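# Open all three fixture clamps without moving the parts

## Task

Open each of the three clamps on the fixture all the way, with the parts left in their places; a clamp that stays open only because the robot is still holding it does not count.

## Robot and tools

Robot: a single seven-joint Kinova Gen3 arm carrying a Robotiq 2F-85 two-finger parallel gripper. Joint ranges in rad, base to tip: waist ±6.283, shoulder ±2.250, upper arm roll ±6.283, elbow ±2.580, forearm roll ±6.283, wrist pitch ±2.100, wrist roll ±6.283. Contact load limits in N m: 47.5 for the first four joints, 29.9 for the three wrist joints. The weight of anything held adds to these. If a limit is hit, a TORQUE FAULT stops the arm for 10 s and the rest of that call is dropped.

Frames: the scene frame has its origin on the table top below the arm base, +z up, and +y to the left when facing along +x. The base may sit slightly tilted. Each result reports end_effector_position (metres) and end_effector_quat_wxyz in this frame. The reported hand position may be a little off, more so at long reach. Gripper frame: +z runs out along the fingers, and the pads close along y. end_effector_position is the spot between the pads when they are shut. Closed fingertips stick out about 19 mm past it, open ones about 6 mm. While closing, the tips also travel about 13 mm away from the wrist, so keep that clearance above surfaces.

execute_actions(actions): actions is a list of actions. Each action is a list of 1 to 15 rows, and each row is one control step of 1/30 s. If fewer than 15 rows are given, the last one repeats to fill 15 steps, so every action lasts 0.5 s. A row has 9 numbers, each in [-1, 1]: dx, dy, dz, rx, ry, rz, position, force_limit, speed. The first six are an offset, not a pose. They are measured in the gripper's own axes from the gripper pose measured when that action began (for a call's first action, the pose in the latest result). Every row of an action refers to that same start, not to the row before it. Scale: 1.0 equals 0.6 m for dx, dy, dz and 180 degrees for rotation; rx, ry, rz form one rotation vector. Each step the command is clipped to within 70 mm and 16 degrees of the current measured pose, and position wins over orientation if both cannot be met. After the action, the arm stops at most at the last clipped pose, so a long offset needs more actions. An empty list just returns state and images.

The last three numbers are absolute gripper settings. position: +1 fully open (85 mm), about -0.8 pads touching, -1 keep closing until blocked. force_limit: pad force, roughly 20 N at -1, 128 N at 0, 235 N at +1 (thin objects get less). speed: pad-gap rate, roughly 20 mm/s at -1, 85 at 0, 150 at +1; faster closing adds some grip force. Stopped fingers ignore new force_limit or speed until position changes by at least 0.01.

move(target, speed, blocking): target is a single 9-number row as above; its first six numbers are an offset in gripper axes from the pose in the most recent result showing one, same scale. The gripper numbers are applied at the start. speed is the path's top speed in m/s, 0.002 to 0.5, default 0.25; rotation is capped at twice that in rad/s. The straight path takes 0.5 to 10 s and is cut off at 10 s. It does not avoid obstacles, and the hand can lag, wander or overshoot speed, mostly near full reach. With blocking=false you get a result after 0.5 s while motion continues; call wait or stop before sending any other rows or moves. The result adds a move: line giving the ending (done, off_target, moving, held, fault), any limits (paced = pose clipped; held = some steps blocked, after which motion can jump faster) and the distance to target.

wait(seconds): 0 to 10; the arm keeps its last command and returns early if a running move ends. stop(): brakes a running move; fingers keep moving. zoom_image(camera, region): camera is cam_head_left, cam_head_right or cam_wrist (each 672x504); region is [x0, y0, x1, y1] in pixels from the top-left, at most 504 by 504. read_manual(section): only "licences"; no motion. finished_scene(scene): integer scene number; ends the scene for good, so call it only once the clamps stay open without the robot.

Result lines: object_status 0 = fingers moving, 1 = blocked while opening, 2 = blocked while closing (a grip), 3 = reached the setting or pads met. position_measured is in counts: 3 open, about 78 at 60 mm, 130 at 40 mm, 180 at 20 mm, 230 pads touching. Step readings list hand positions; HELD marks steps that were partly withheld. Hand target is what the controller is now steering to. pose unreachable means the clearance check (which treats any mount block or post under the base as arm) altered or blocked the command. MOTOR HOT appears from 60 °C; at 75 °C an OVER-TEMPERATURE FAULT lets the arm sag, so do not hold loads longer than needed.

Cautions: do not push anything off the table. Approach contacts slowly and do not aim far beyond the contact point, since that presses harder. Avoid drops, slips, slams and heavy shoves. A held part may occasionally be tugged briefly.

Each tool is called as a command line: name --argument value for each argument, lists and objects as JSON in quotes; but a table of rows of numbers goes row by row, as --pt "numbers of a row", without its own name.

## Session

execute_actions --actions '[]'

Scene clock: 0.00 s.
end_effector_position=(+0.8933, -0.0939, +0.3526) position_measured=3 object_status=3 end_effector_quat_wxyz=(+0.348, -0.277, +0.890, -0.105)
Joint positions: [ 0.724  1.048 -0.627  0.679 -0.437  0.798  2.713]
Joint velocities: [-0.     0.001  0.     0.    -0.    -0.     0.001]
Motor temperatures (°C, as the motors report them): [30 24 25 25 32 37 42]
Hand target: +0.893, -0.094, +0.353; +0.348, -0.277, +0.890, -0.105

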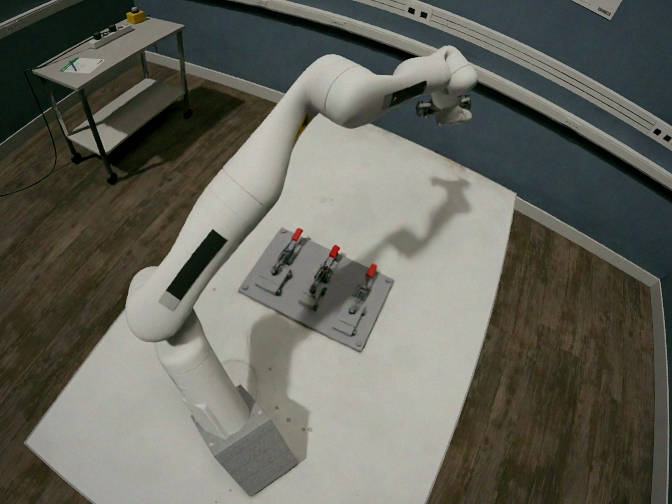

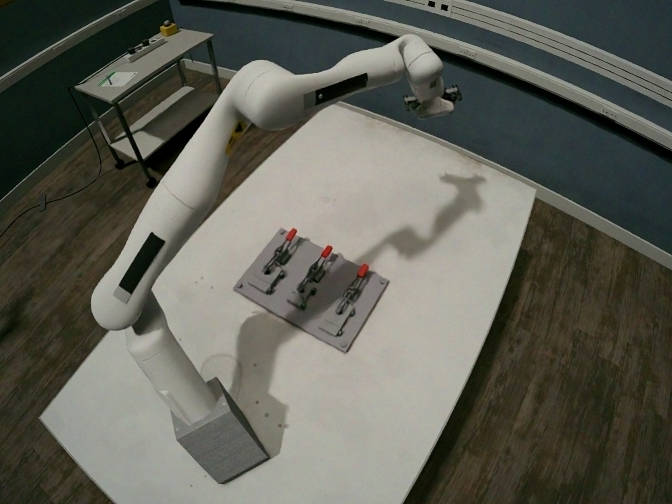

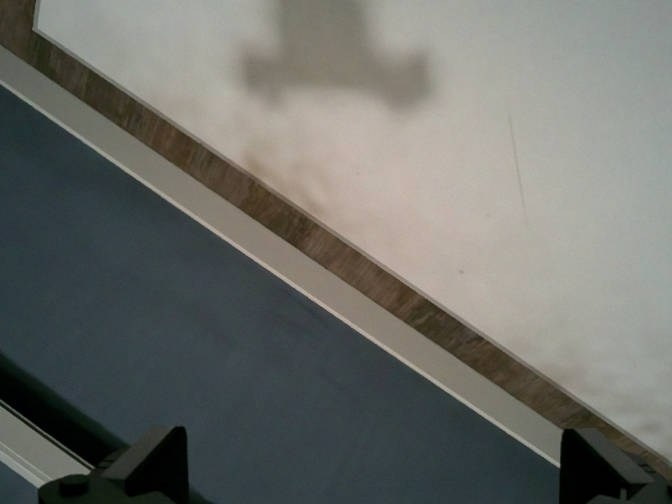

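execute_actions --actions '[]'

Scene clock: 0.60 s.
end_effector_position=(+0.8933, -0.0939, +0.3526) position_measured=3 object_status=3 end_effector_quat_wxyz=(+0.348, -0.277, +0.890, -0.105)
Joint positions: [ 0.724  1.048 -0.627  0.679 -0.437  0.798  2.713]
Joint velocities: [-0.    -0.002  0.    -0.    -0.     0.    -0.   ]
Motor temperatures (°C, as the motors report them): [30 24 25 25 32 37 42]
Hand target: +0.893, -0.094, +0.353; +0.348, -0.277, +0.890, -0.105

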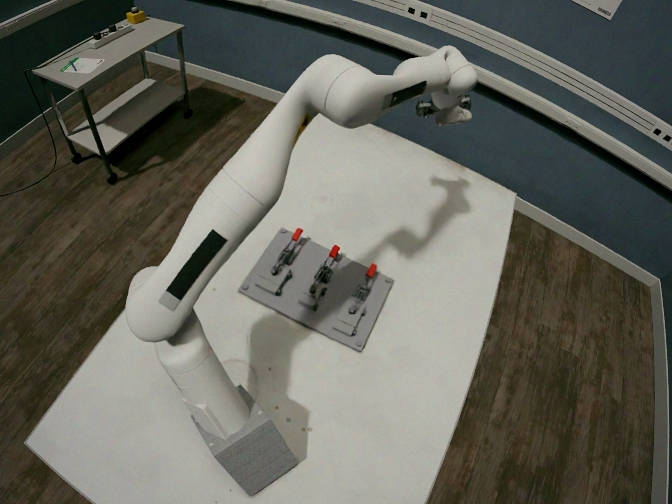

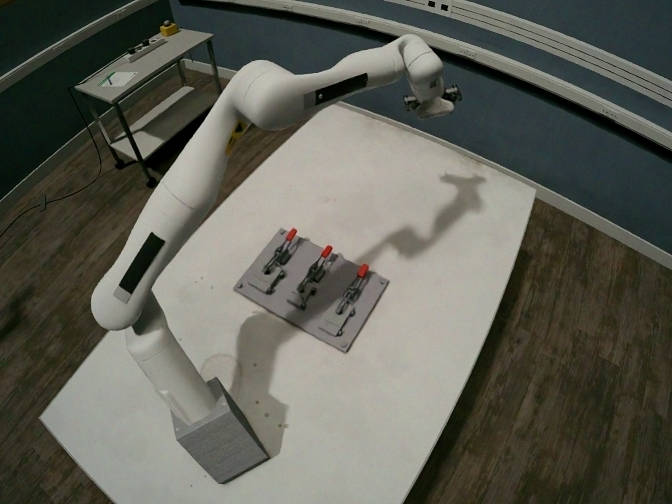

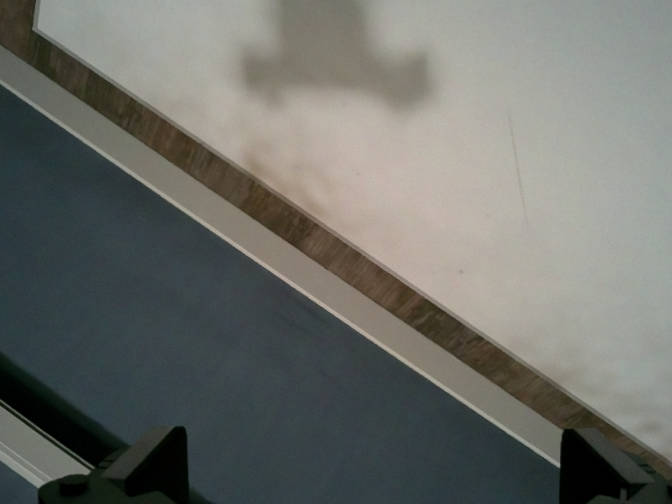

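move --target '[0.340,0.4375,-0.592,-0.297,-0.090,-0.760,0.3,-0.3,0]' --speed 0.4

Scene clock: 4.50 s.
end_effector_position=(+0.4190, +0.0049, +0.3983) position_measured=91 object_status=3 end_effector_quat_wxyz=(+0.000, +1.000, -0.000, -0.002)
Joint positions: [ 1.664  0.643 -1.389  1.623  0.028  1.314  5.029]
Joint velocities: [ 0.019 -0.006  0.002  0.002  0.001 -0.    -0.   ]
Motor temperatures (°C, as the motors report them): [30 24 25 25 32 37 42]
Hand target: +0.419, +0.004, +0.399; +0.001, +1.000, -0.001, -0.001
Off the commanded pose: 0.002 m, 0 deg.
move: done

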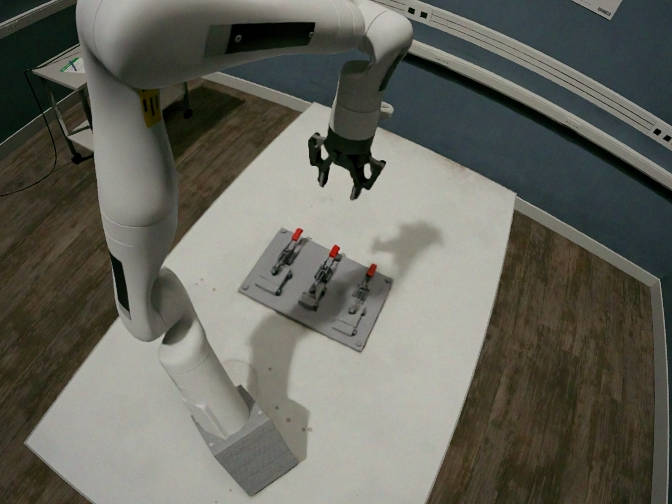

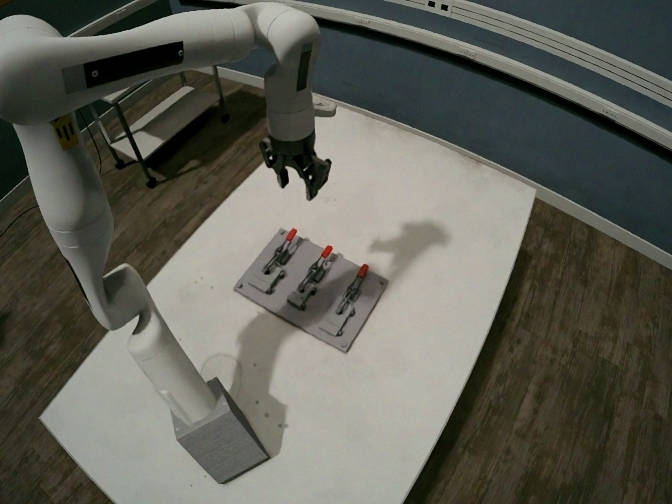

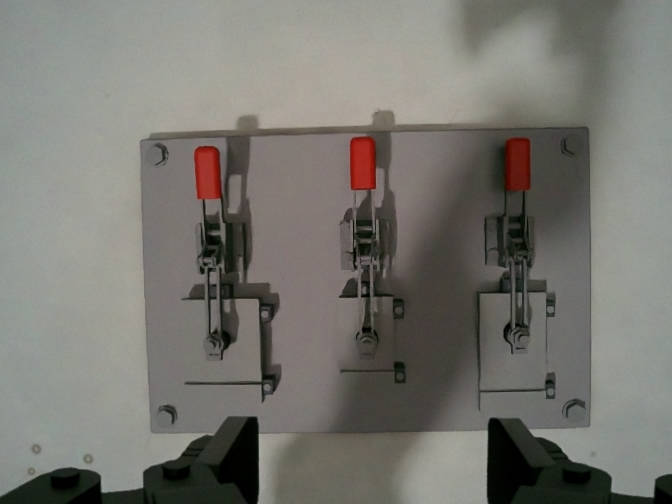

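move --target '[0.21,-0.192,0.455,0,-0.183,0,0.3,-0.3,0]' --speed 0.35

Scene clock: 6.43 s.
end_effector_position=(+0.5449, +0.1203, +0.1269) position_measured=91 object_status=3 end_effector_quat_wxyz=(+0.000, +0.959, +0.001, -0.284)
Joint positions: [ 0.467  1.087 -1.029  0.978  0.278  1.619  4.549]
Joint velocities: [-0.003  0.003  0.    -0.001  0.    -0.    -0.   ]
Motor temperatures (°C, as the motors report them): [30 24 25 25 32 37 42]
Hand target: +0.545, +0.120, +0.127; +0.000, +0.959, +0.001, -0.284
Off the commanded pose: 0.002 m, 0 deg.
move: done

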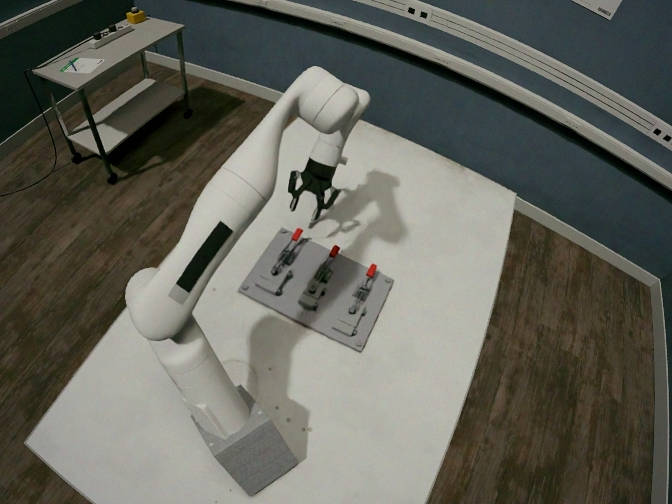

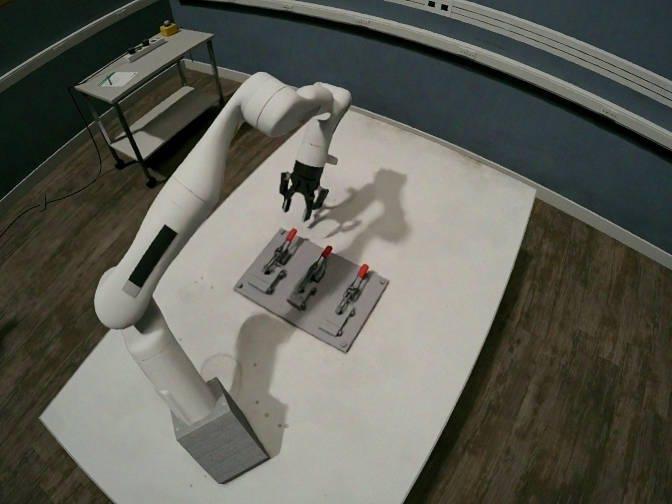

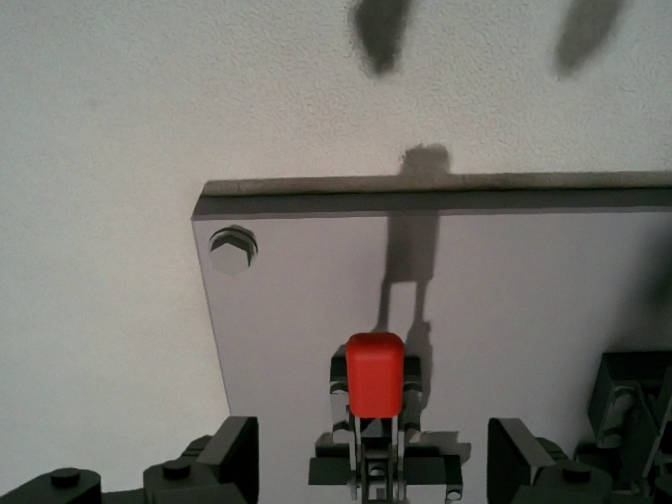

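move --target '[0.010,0,0.098,0,0,0,0.3,-0.3,0]' --speed 0.15

Scene clock: 7.30 s.
end_effector_position=(+0.5180, +0.1203, +0.0743) position_measured=91 object_status=3 end_effector_quat_wxyz=(+0.000, +0.959, +0.001, -0.284)
Joint positions: [ 0.462  1.122 -1.019  1.118  0.298  1.457  4.521]
Joint velocities: [ 0.001  0.001  0.001  0.001 -0.    -0.     0.001]
Motor temperatures (°C, as the motors report them): [30 24 25 25 32 37 42]
Hand target: +0.518, +0.120, +0.074; +0.000, +0.959, +0.000, -0.284
Off the commanded pose: 0.000 m, 0 deg.
move: done

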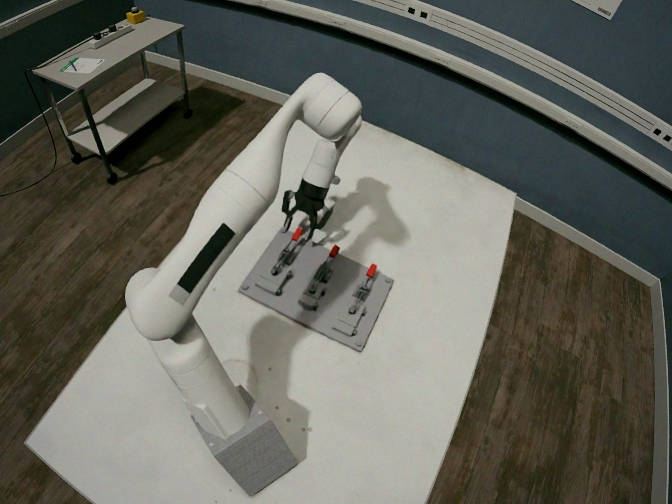

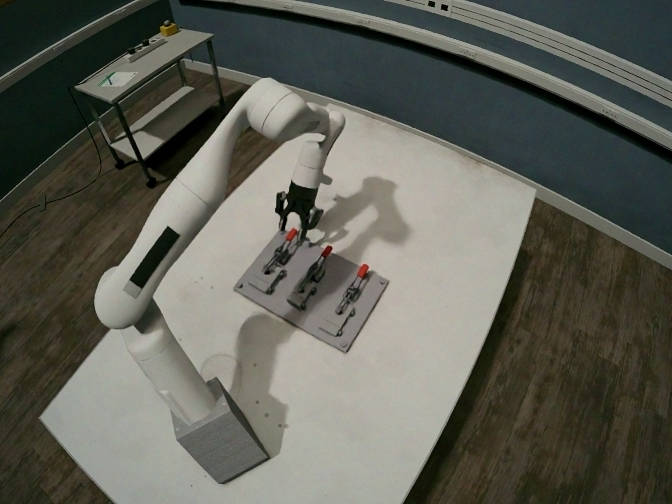

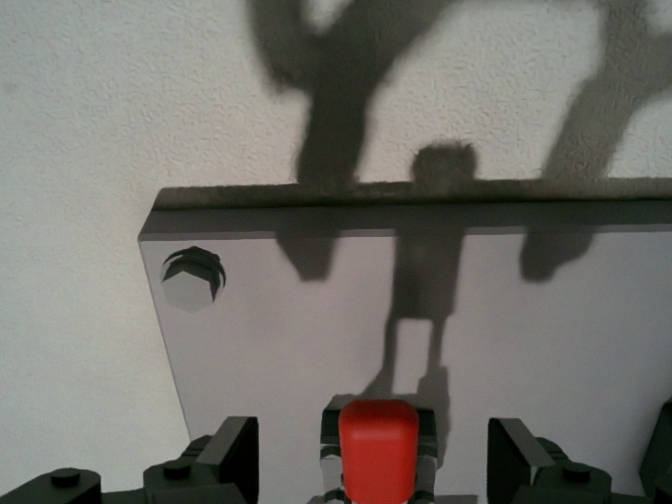

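execute_actions --actions '[[[0.003,0.002,0.012,0,0,0,0.3,-0.3,0]],[[0,0,0,0,0,0,-1,-0.3,0]],[[0,0,0,0,0,0,-1,-0.3,0]]]'

move --target '[-0.021,0,-0.009,0,0.083,0,-1,-0.3,0]' --speed 0.12

Scene clock: 8.93 s.
end_effector_position=(+0.5157, +0.1189, +0.0674) position_measured=189 object_status=2 end_effector_quat_wxyz=(+0.001, +0.959, +0.002, -0.284)
Joint positions: [ 0.459  1.129 -1.017  1.128  0.305  1.441  4.521]
Joint velocities: [ 0.     0.    -0.002 -0.     0.002  0.    -0.002]
Motor temperatures (°C, as the motors report them): [30 24 25 25 32 37 42]
Hand target: +0.516, +0.119, +0.067; +0.001, +0.959, +0.001, -0.284
Off the commanded pose: 0.000 m, 0 deg.
Step readings (end_effector_position; steps 1 to 15: 1st action; 16 to 30: 2nd action; 31 to 45: 3rd action):
0: (+0.5180, +0.1203, +0.0743)
1: (+0.5177, +0.1202, +0.0736)
2: (+0.5168, +0.1200, +0.0704)
4: (+0.5155, +0.1190, +0.0675)
8: (+0.5156, +0.1191, +0.0674)
15: (+0.5156, +0.1191, +0.0673)
16: (+0.5156, +0.1191, +0.0673)
17: (+0.5156, +0.1191, +0.0673)
19: (+0.5156, +0.1191, +0.0673)
23: (+0.5156, +0.1191, +0.0673)
30: (+0.5157, +0.1189, +0.0674)
31: (+0.5157, +0.1188, +0.0674)
32: (+0.5157, +0.1189, +0.0674)
34: (+0.5157, +0.1189, +0.0674)
38: (+0.5157, +0.1189, +0.0674)
45: end_effector_position above

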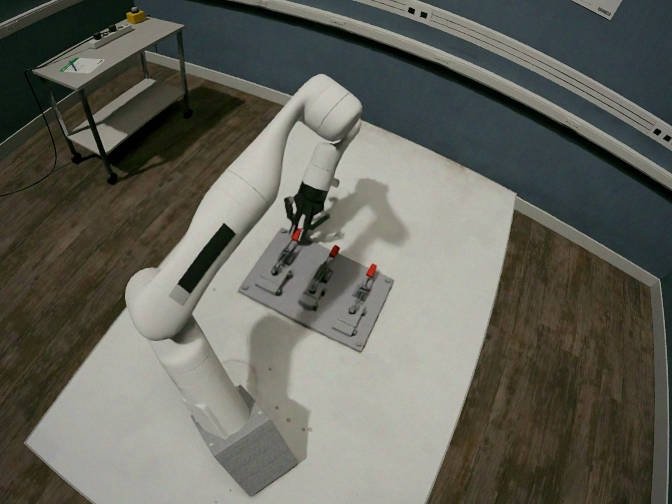

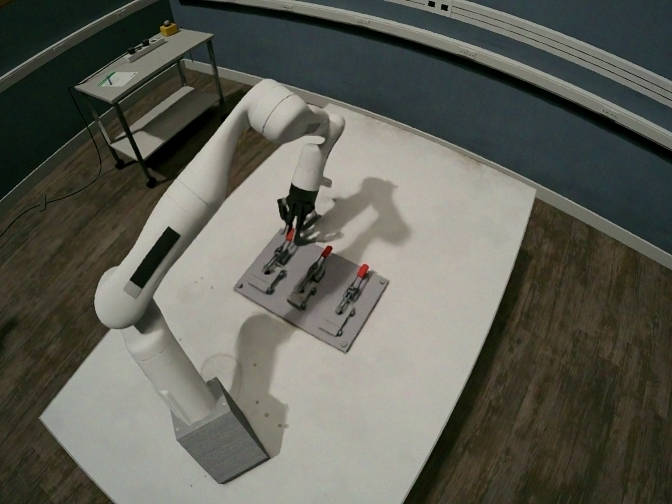

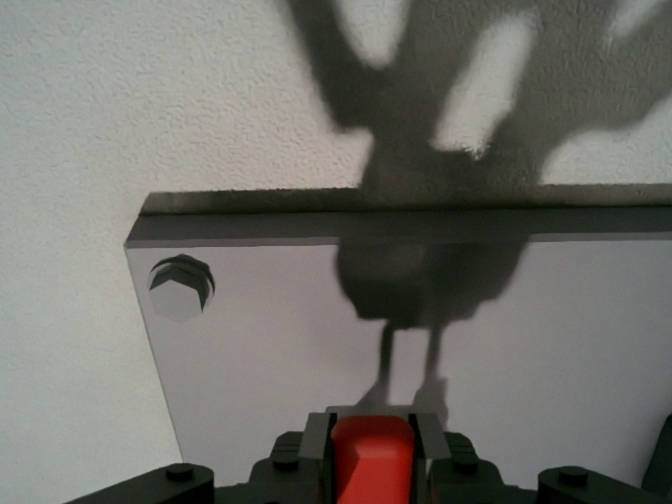

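Scene clock: 10.33 s.
end_effector_position=(+0.5068, +0.1185, +0.0778) position_measured=189 object_status=2 end_effector_quat_wxyz=(+0.001, +0.987, +0.003, -0.158)
Joint positions: [ 0.645  0.987 -1.074  1.501  0.326  1.028  4.472]
Joint velocities: [ 0.003 -0.001 -0.002  0.004  0.001 -0.005 -0.003]
Motor temperatures (°C, as the motors report them): [30 24 25 25 32 37 42]
Hand target: +0.508, +0.119, +0.079; +0.001, +0.988, +0.002, -0.157
Off the commanded pose: 0.002 m, 0 deg.
move: done

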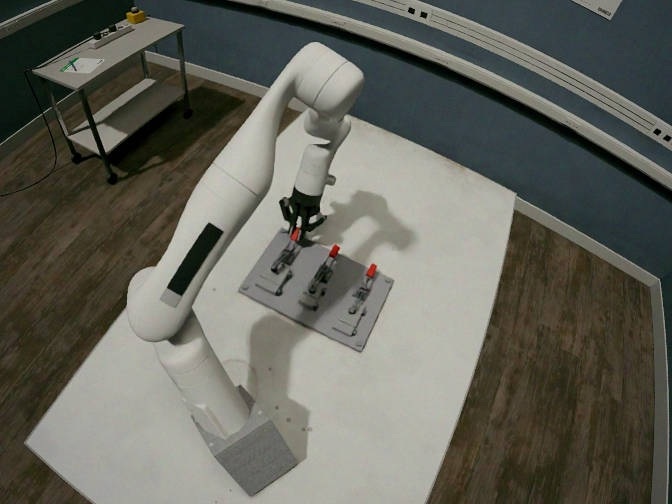

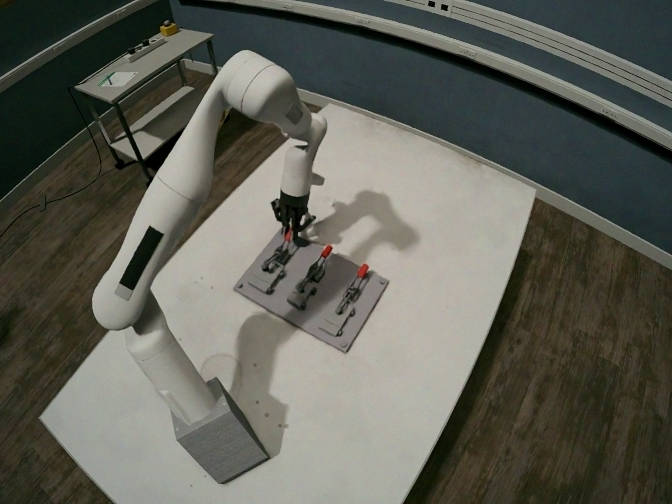

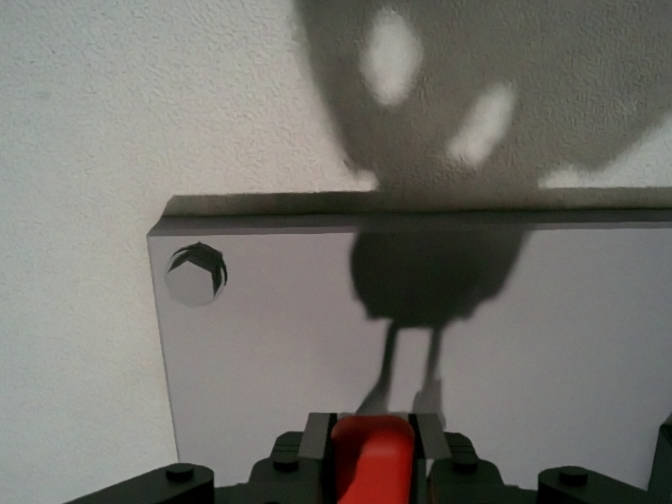

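move --target '[-0.022,0,-0.0065,0,0.083,0,-1,-0.3,0]' --speed 0.2

move --target '[-0.022,0,-0.0065,0,0.083,0,-1,-0.3,0]' --speed 0.2

move --target '[-0.022,0,-0.0065,0,0.083,0,-1,-0.3,0]' --speed 0.2

Scene clock: 11.50 s.
end_effector_position=(+0.4954, +0.1181, +0.0856) position_measured=189 object_status=2 end_effector_quat_wxyz=(+0.001, +1.000, +0.003, -0.028)
Joint positions: [ 0.792  0.862 -1.102  1.841  0.373  0.588  4.408]
Joint velocities: [ 0.001 -0.002 -0.001  0.004  0.001 -0.005 -0.002]
Motor temperatures (°C, as the motors report them): [30 24 25 25 32 37 42]
Hand target: +0.495, +0.118, +0.085; +0.001, +1.000, +0.003, -0.029
Off the commanded pose: 0.000 m, 0 deg.
move: done

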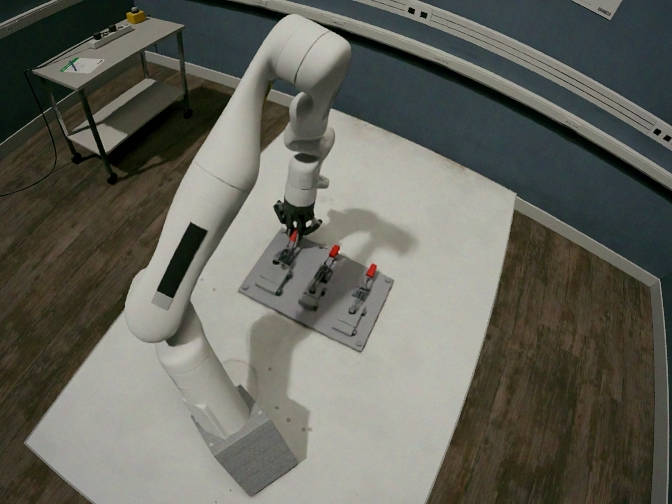

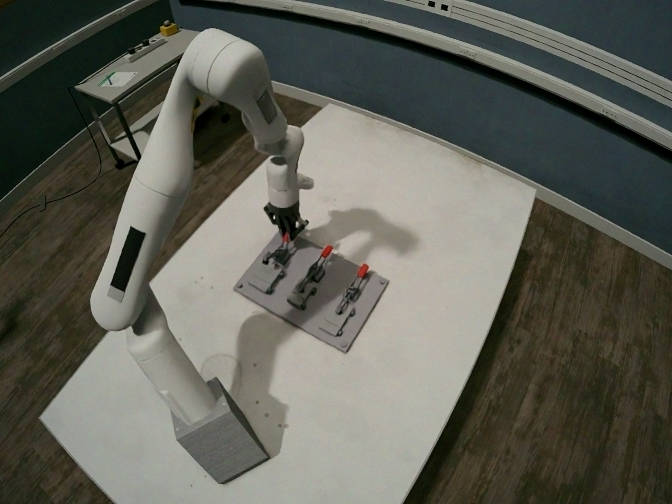

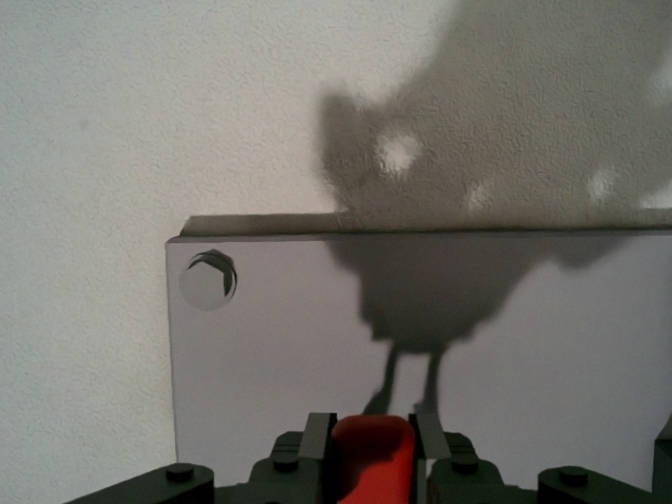

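Scene clock: 12.50 s.
end_effector_position=(+0.4825, +0.1176, +0.0905) position_measured=189 object_status=2 end_effector_quat_wxyz=(+0.001, +0.995, +0.003, +0.102)
Joint positions: [ 0.816  0.724 -0.992  2.158  0.432  0.064  4.323]
Joint velocities: [-0.006 -0.007  0.006  0.001  0.    -0.002 -0.002]
Motor temperatures (°C, as the motors report them): [30 24 25 25 32 37 42]
Hand target: +0.482, +0.118, +0.090; +0.001, +0.995, +0.003, +0.102
Off the commanded pose: 0.000 m, 0 deg.
move: done

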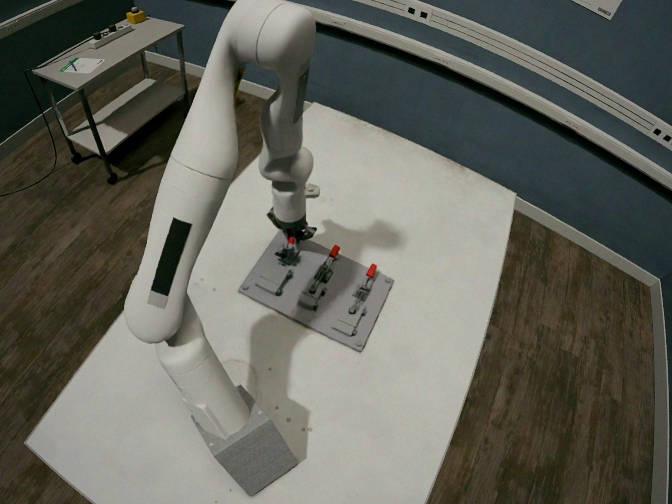

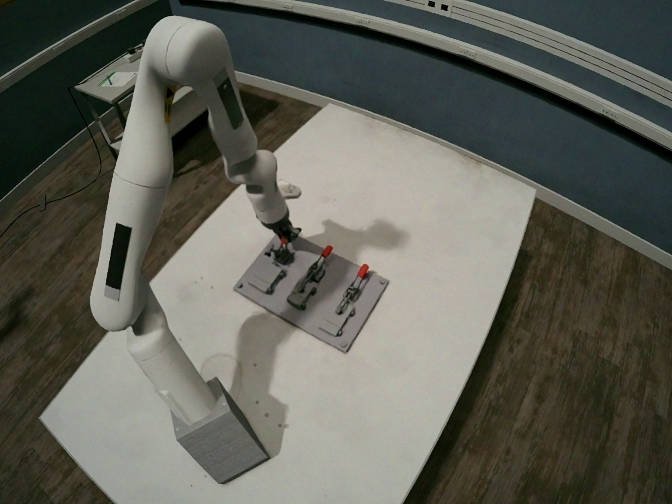

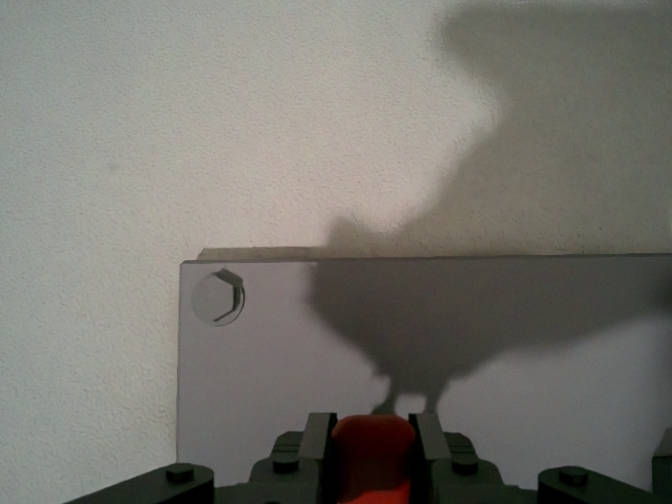

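Scene clock: 13.53 s.
end_effector_position=(+0.4688, +0.1172, +0.0924) position_measured=189 object_status=2 end_effector_quat_wxyz=(+0.000, +0.973, +0.003, +0.231)
Joint positions: [ 0.593  0.662 -0.686  2.453  0.288 -0.59   4.431]
Joint velocities: [-0.005 -0.002  0.002  0.002 -0.007 -0.002  0.006]
Motor temperatures (°C, as the motors report them): [30 24 25 25 32 37 42]
Hand target: +0.469, +0.117, +0.092; +0.000, +0.973, +0.003, +0.231
Off the commanded pose: 0.001 m, 0 deg.
move: done

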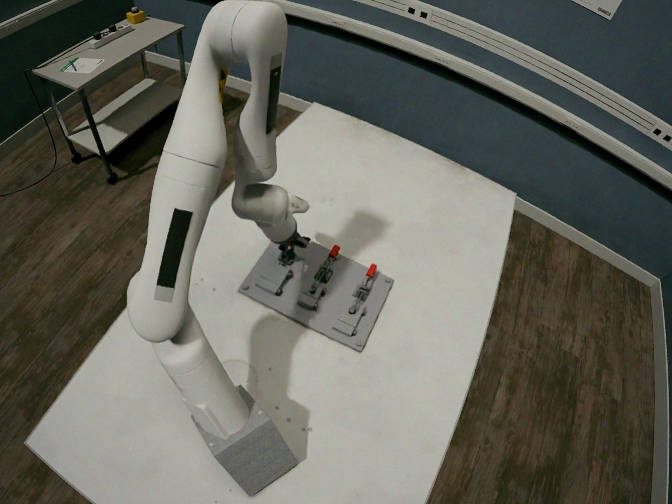

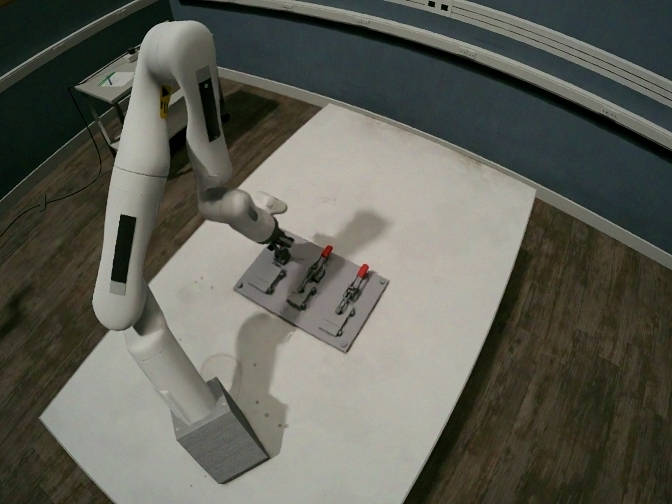

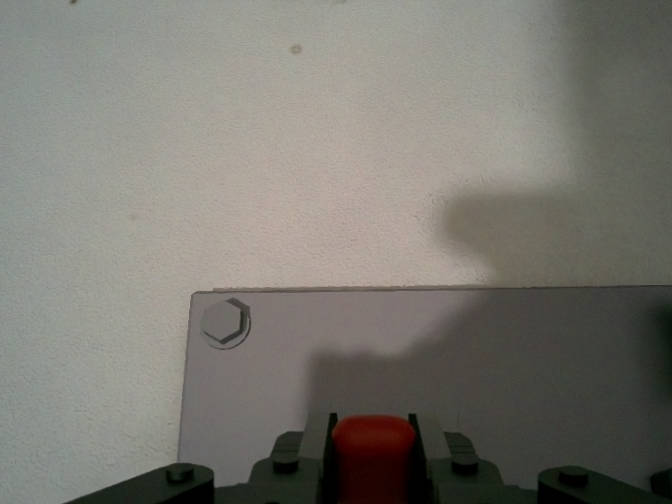

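execute_actions --actions '[[[0,0,0,0,0,0,-0.2,-0.3,0]]]'

move --target '[0,0,0,0,-0.14,0,-0.2,-0.3,0]' --speed 0.35

execute_actions --actions '[[[0,0,0,0,0,0,-1,-0.6,0]],[[0,0,0,0,0,0,-1,-0.6,0]]]'

move --target '[-0.019,0,0.002,0,0.07,0,-1,-0.6,0]' --speed 0.1

Scene clock: 14.30 s.
end_effector_position=(+0.4688, +0.1172, +0.0924) position_measured=154 object_status=0 end_effector_quat_wxyz=(+0.000, +0.973, +0.003, +0.231)
Joint positions: [ 0.593  0.662 -0.686  2.453  0.288 -0.59   4.431]
Joint velocities: [ 0.     0.    -0.    -0.     0.001  0.    -0.   ]
Motor temperatures (°C, as the motors report them): [30 24 25 25 32 37 42]
Hand target: +0.469, +0.117, +0.092; +0.000, +0.973, +0.003, +0.231
Off the commanded pose: 0.000 m, 0 deg.
Step readings (end_effector_position):
0: (+0.4688, +0.1173, +0.0924)
1: (+0.4687, +0.1172, +0.0926)
2: (+0.4684, +0.1172, +0.0925)
4: (+0.4686, +0.1173, +0.0924)
8: (+0.4688, +0.1172, +0.0924)
15: end_effector_position above

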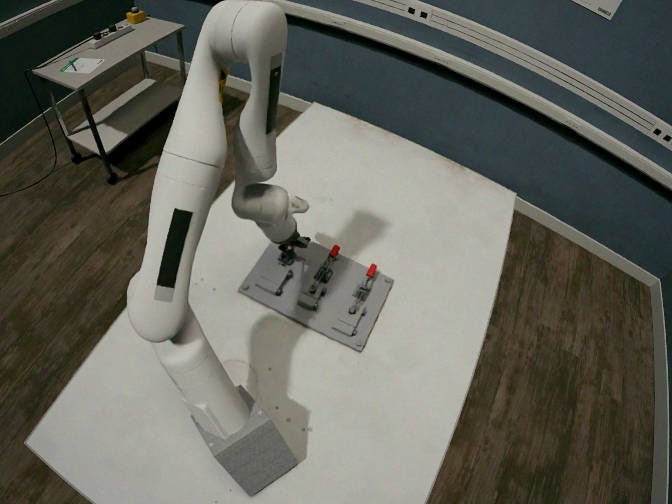

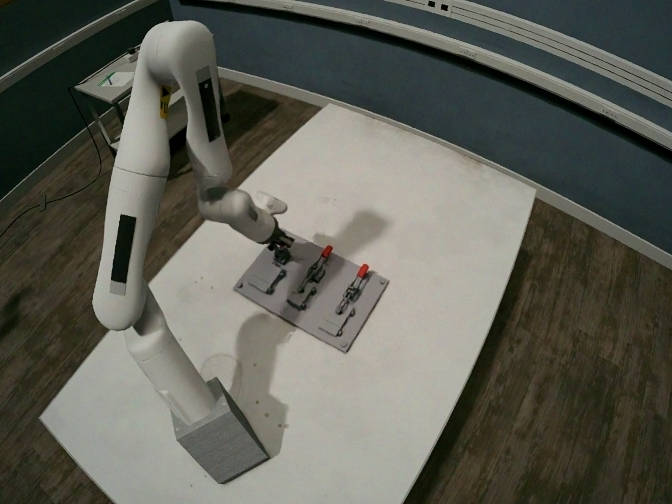

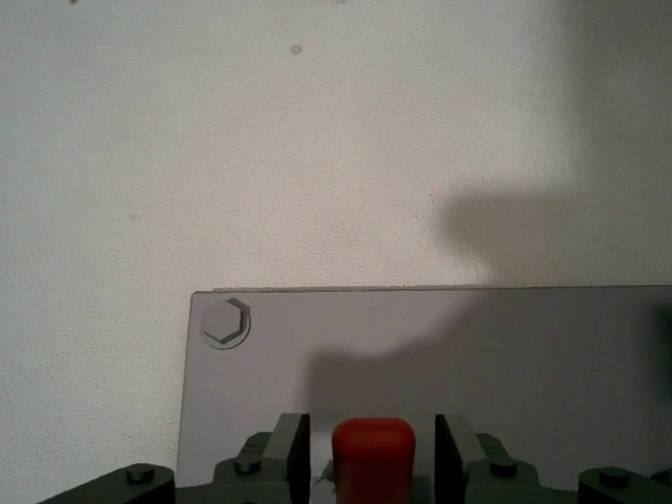

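Scene clock: 15.53 s.
end_effector_position=(+0.4687, +0.1174, +0.0923) position_measured=154 object_status=3 end_effector_quat_wxyz=(+0.002, +1.000, +0.004, +0.013)
Joint positions: [ 0.865  0.806 -1.121  2.019  0.434  0.399  4.339]
Joint velocities: [ 0.002  0.009  0.001 -0.001 -0.003 -0.001  0.003]
Motor temperatures (°C, as the motors report them): [30 24 25 25 32 37 42]
Hand target: +0.469, +0.117, +0.092; +0.001, +1.000, +0.003, +0.013
Off the commanded pose: 0.000 m, 0 deg.
move: done

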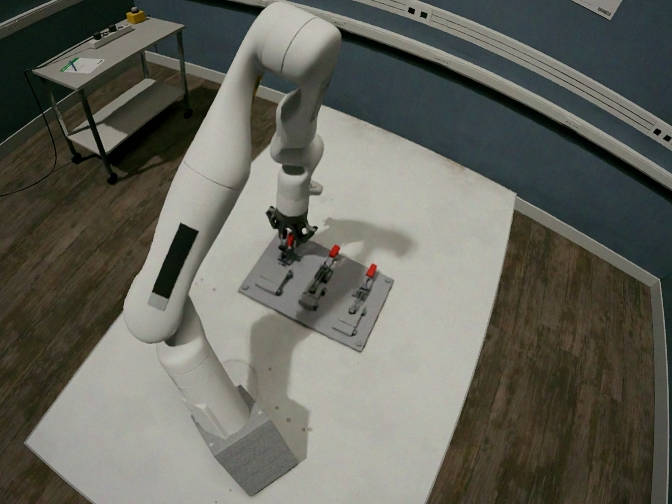

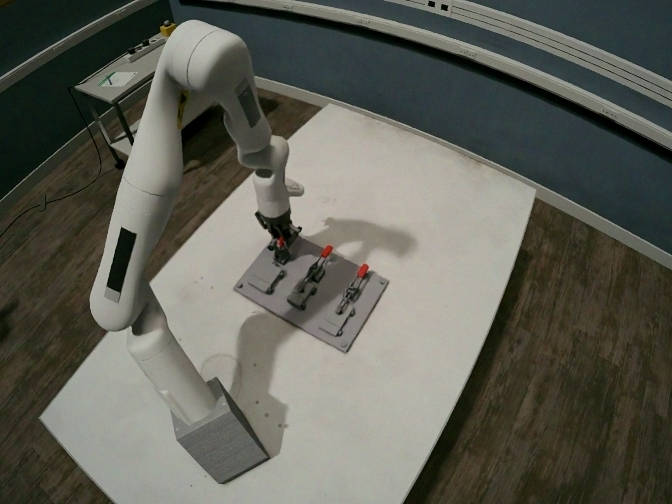

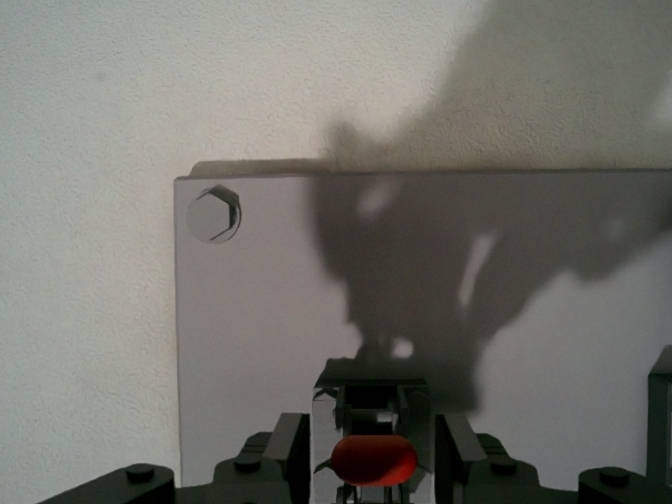

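Scene clock: 16.53 s.
end_effector_position=(+0.4687, +0.1173, +0.0925) position_measured=188 object_status=2 end_effector_quat_wxyz=(+0.002, +1.000, +0.004, +0.013)
Joint positions: [ 0.865  0.806 -1.121  2.019  0.434  0.399  4.339]
Joint velocities: [ 0.     0.001 -0.     0.     0.     0.001  0.001]
Motor temperatures (°C, as the motors report them): [30 24 25 25 32 37 42]
Hand target: +0.469, +0.117, +0.092; +0.002, +1.000, +0.004, +0.013
Off the commanded pose: 0.000 m, 0 deg.
Step readings (end_effector_position; steps 1 to 15: 1st action; 16 to 30: 2nd action):
0: (+0.4687, +0.1174, +0.0923)
1: (+0.4687, +0.1174, +0.0924)
2: (+0.4687, +0.1175, +0.0924)
4: (+0.4687, +0.1175, +0.0924)
8: (+0.4687, +0.1173, +0.0925)
15: (+0.4687, +0.1173, +0.0925)
16: (+0.4687, +0.1173, +0.0925)
17: (+0.4687, +0.1173, +0.0925)
19: (+0.4687, +0.1173, +0.0925)
23: (+0.4687, +0.1173, +0.0925)
30: end_effector_position above

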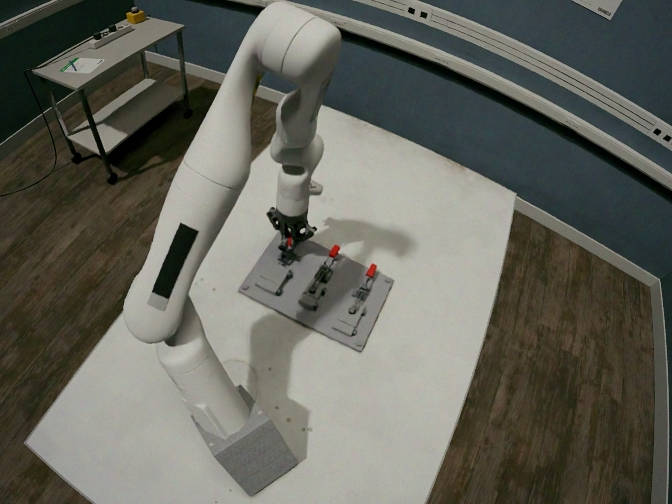

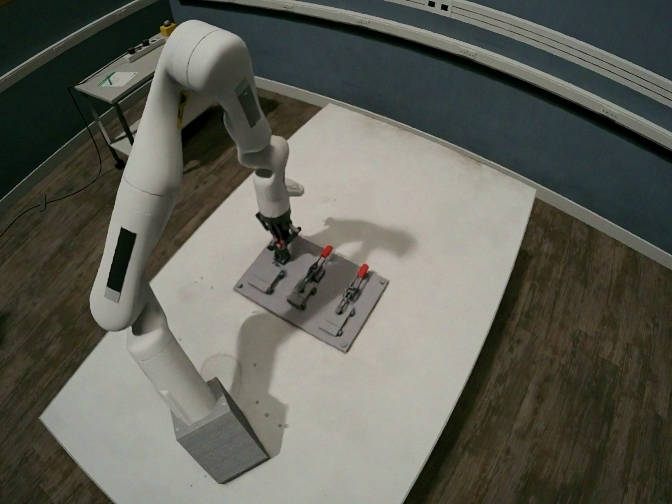

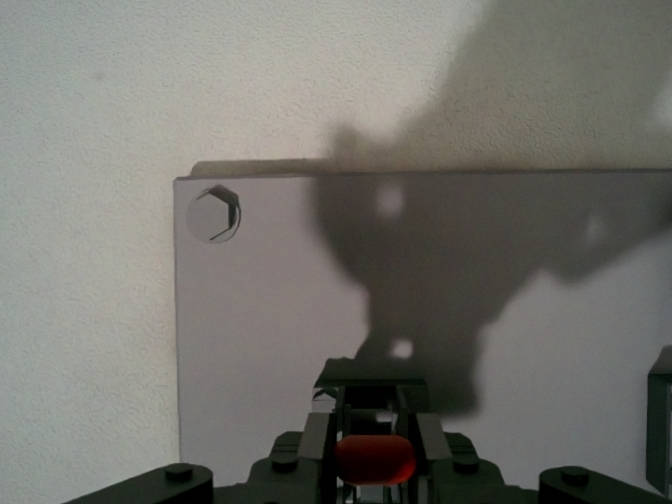

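Scene clock: 17.93 s.
end_effector_position=(+0.4605, +0.1170, +0.0916) position_measured=188 object_status=2 end_effector_quat_wxyz=(+0.001, +0.992, +0.003, +0.126)
Joint positions: [ 0.786  0.674 -0.916  2.277  0.465 -0.107  4.281]
Joint velocities: [-0.007 -0.006  0.005  0.    -0.002 -0.     0.   ]
Motor temperatures (°C, as the motors report them): [30 24 25 25 32 37 42]
Hand target: +0.457, +0.117, +0.091; +0.001, +0.992, +0.004, +0.123
Off the commanded pose: 0.003 m, 0 deg.
move: done

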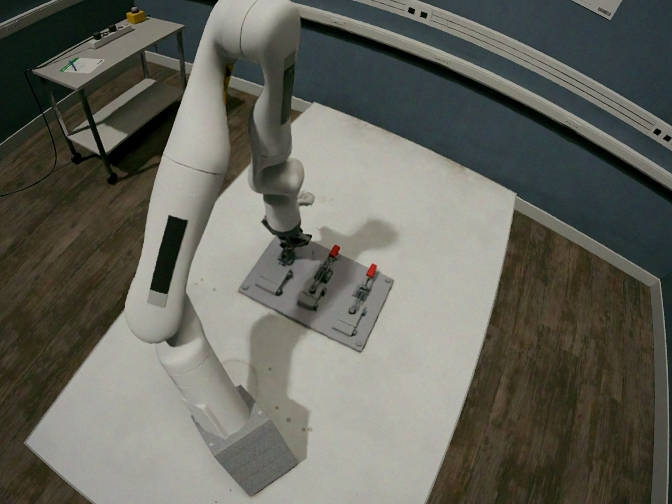

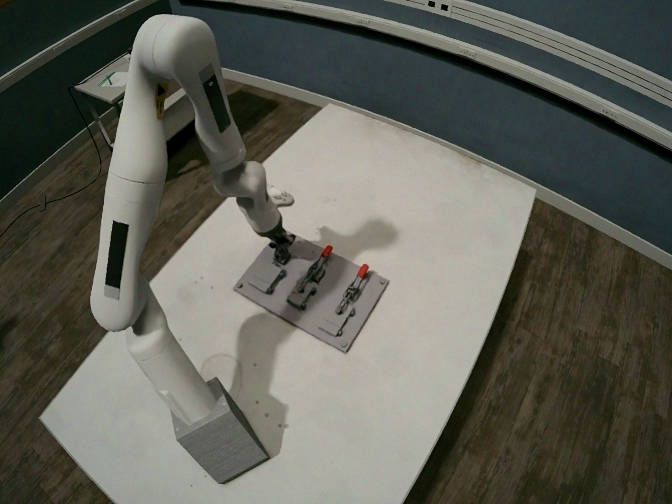

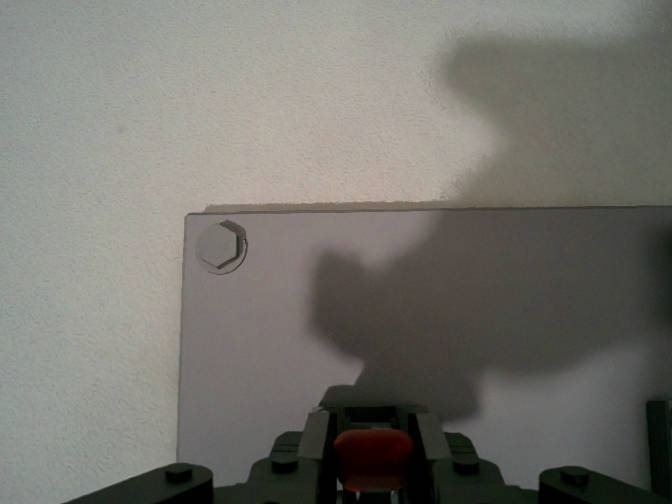

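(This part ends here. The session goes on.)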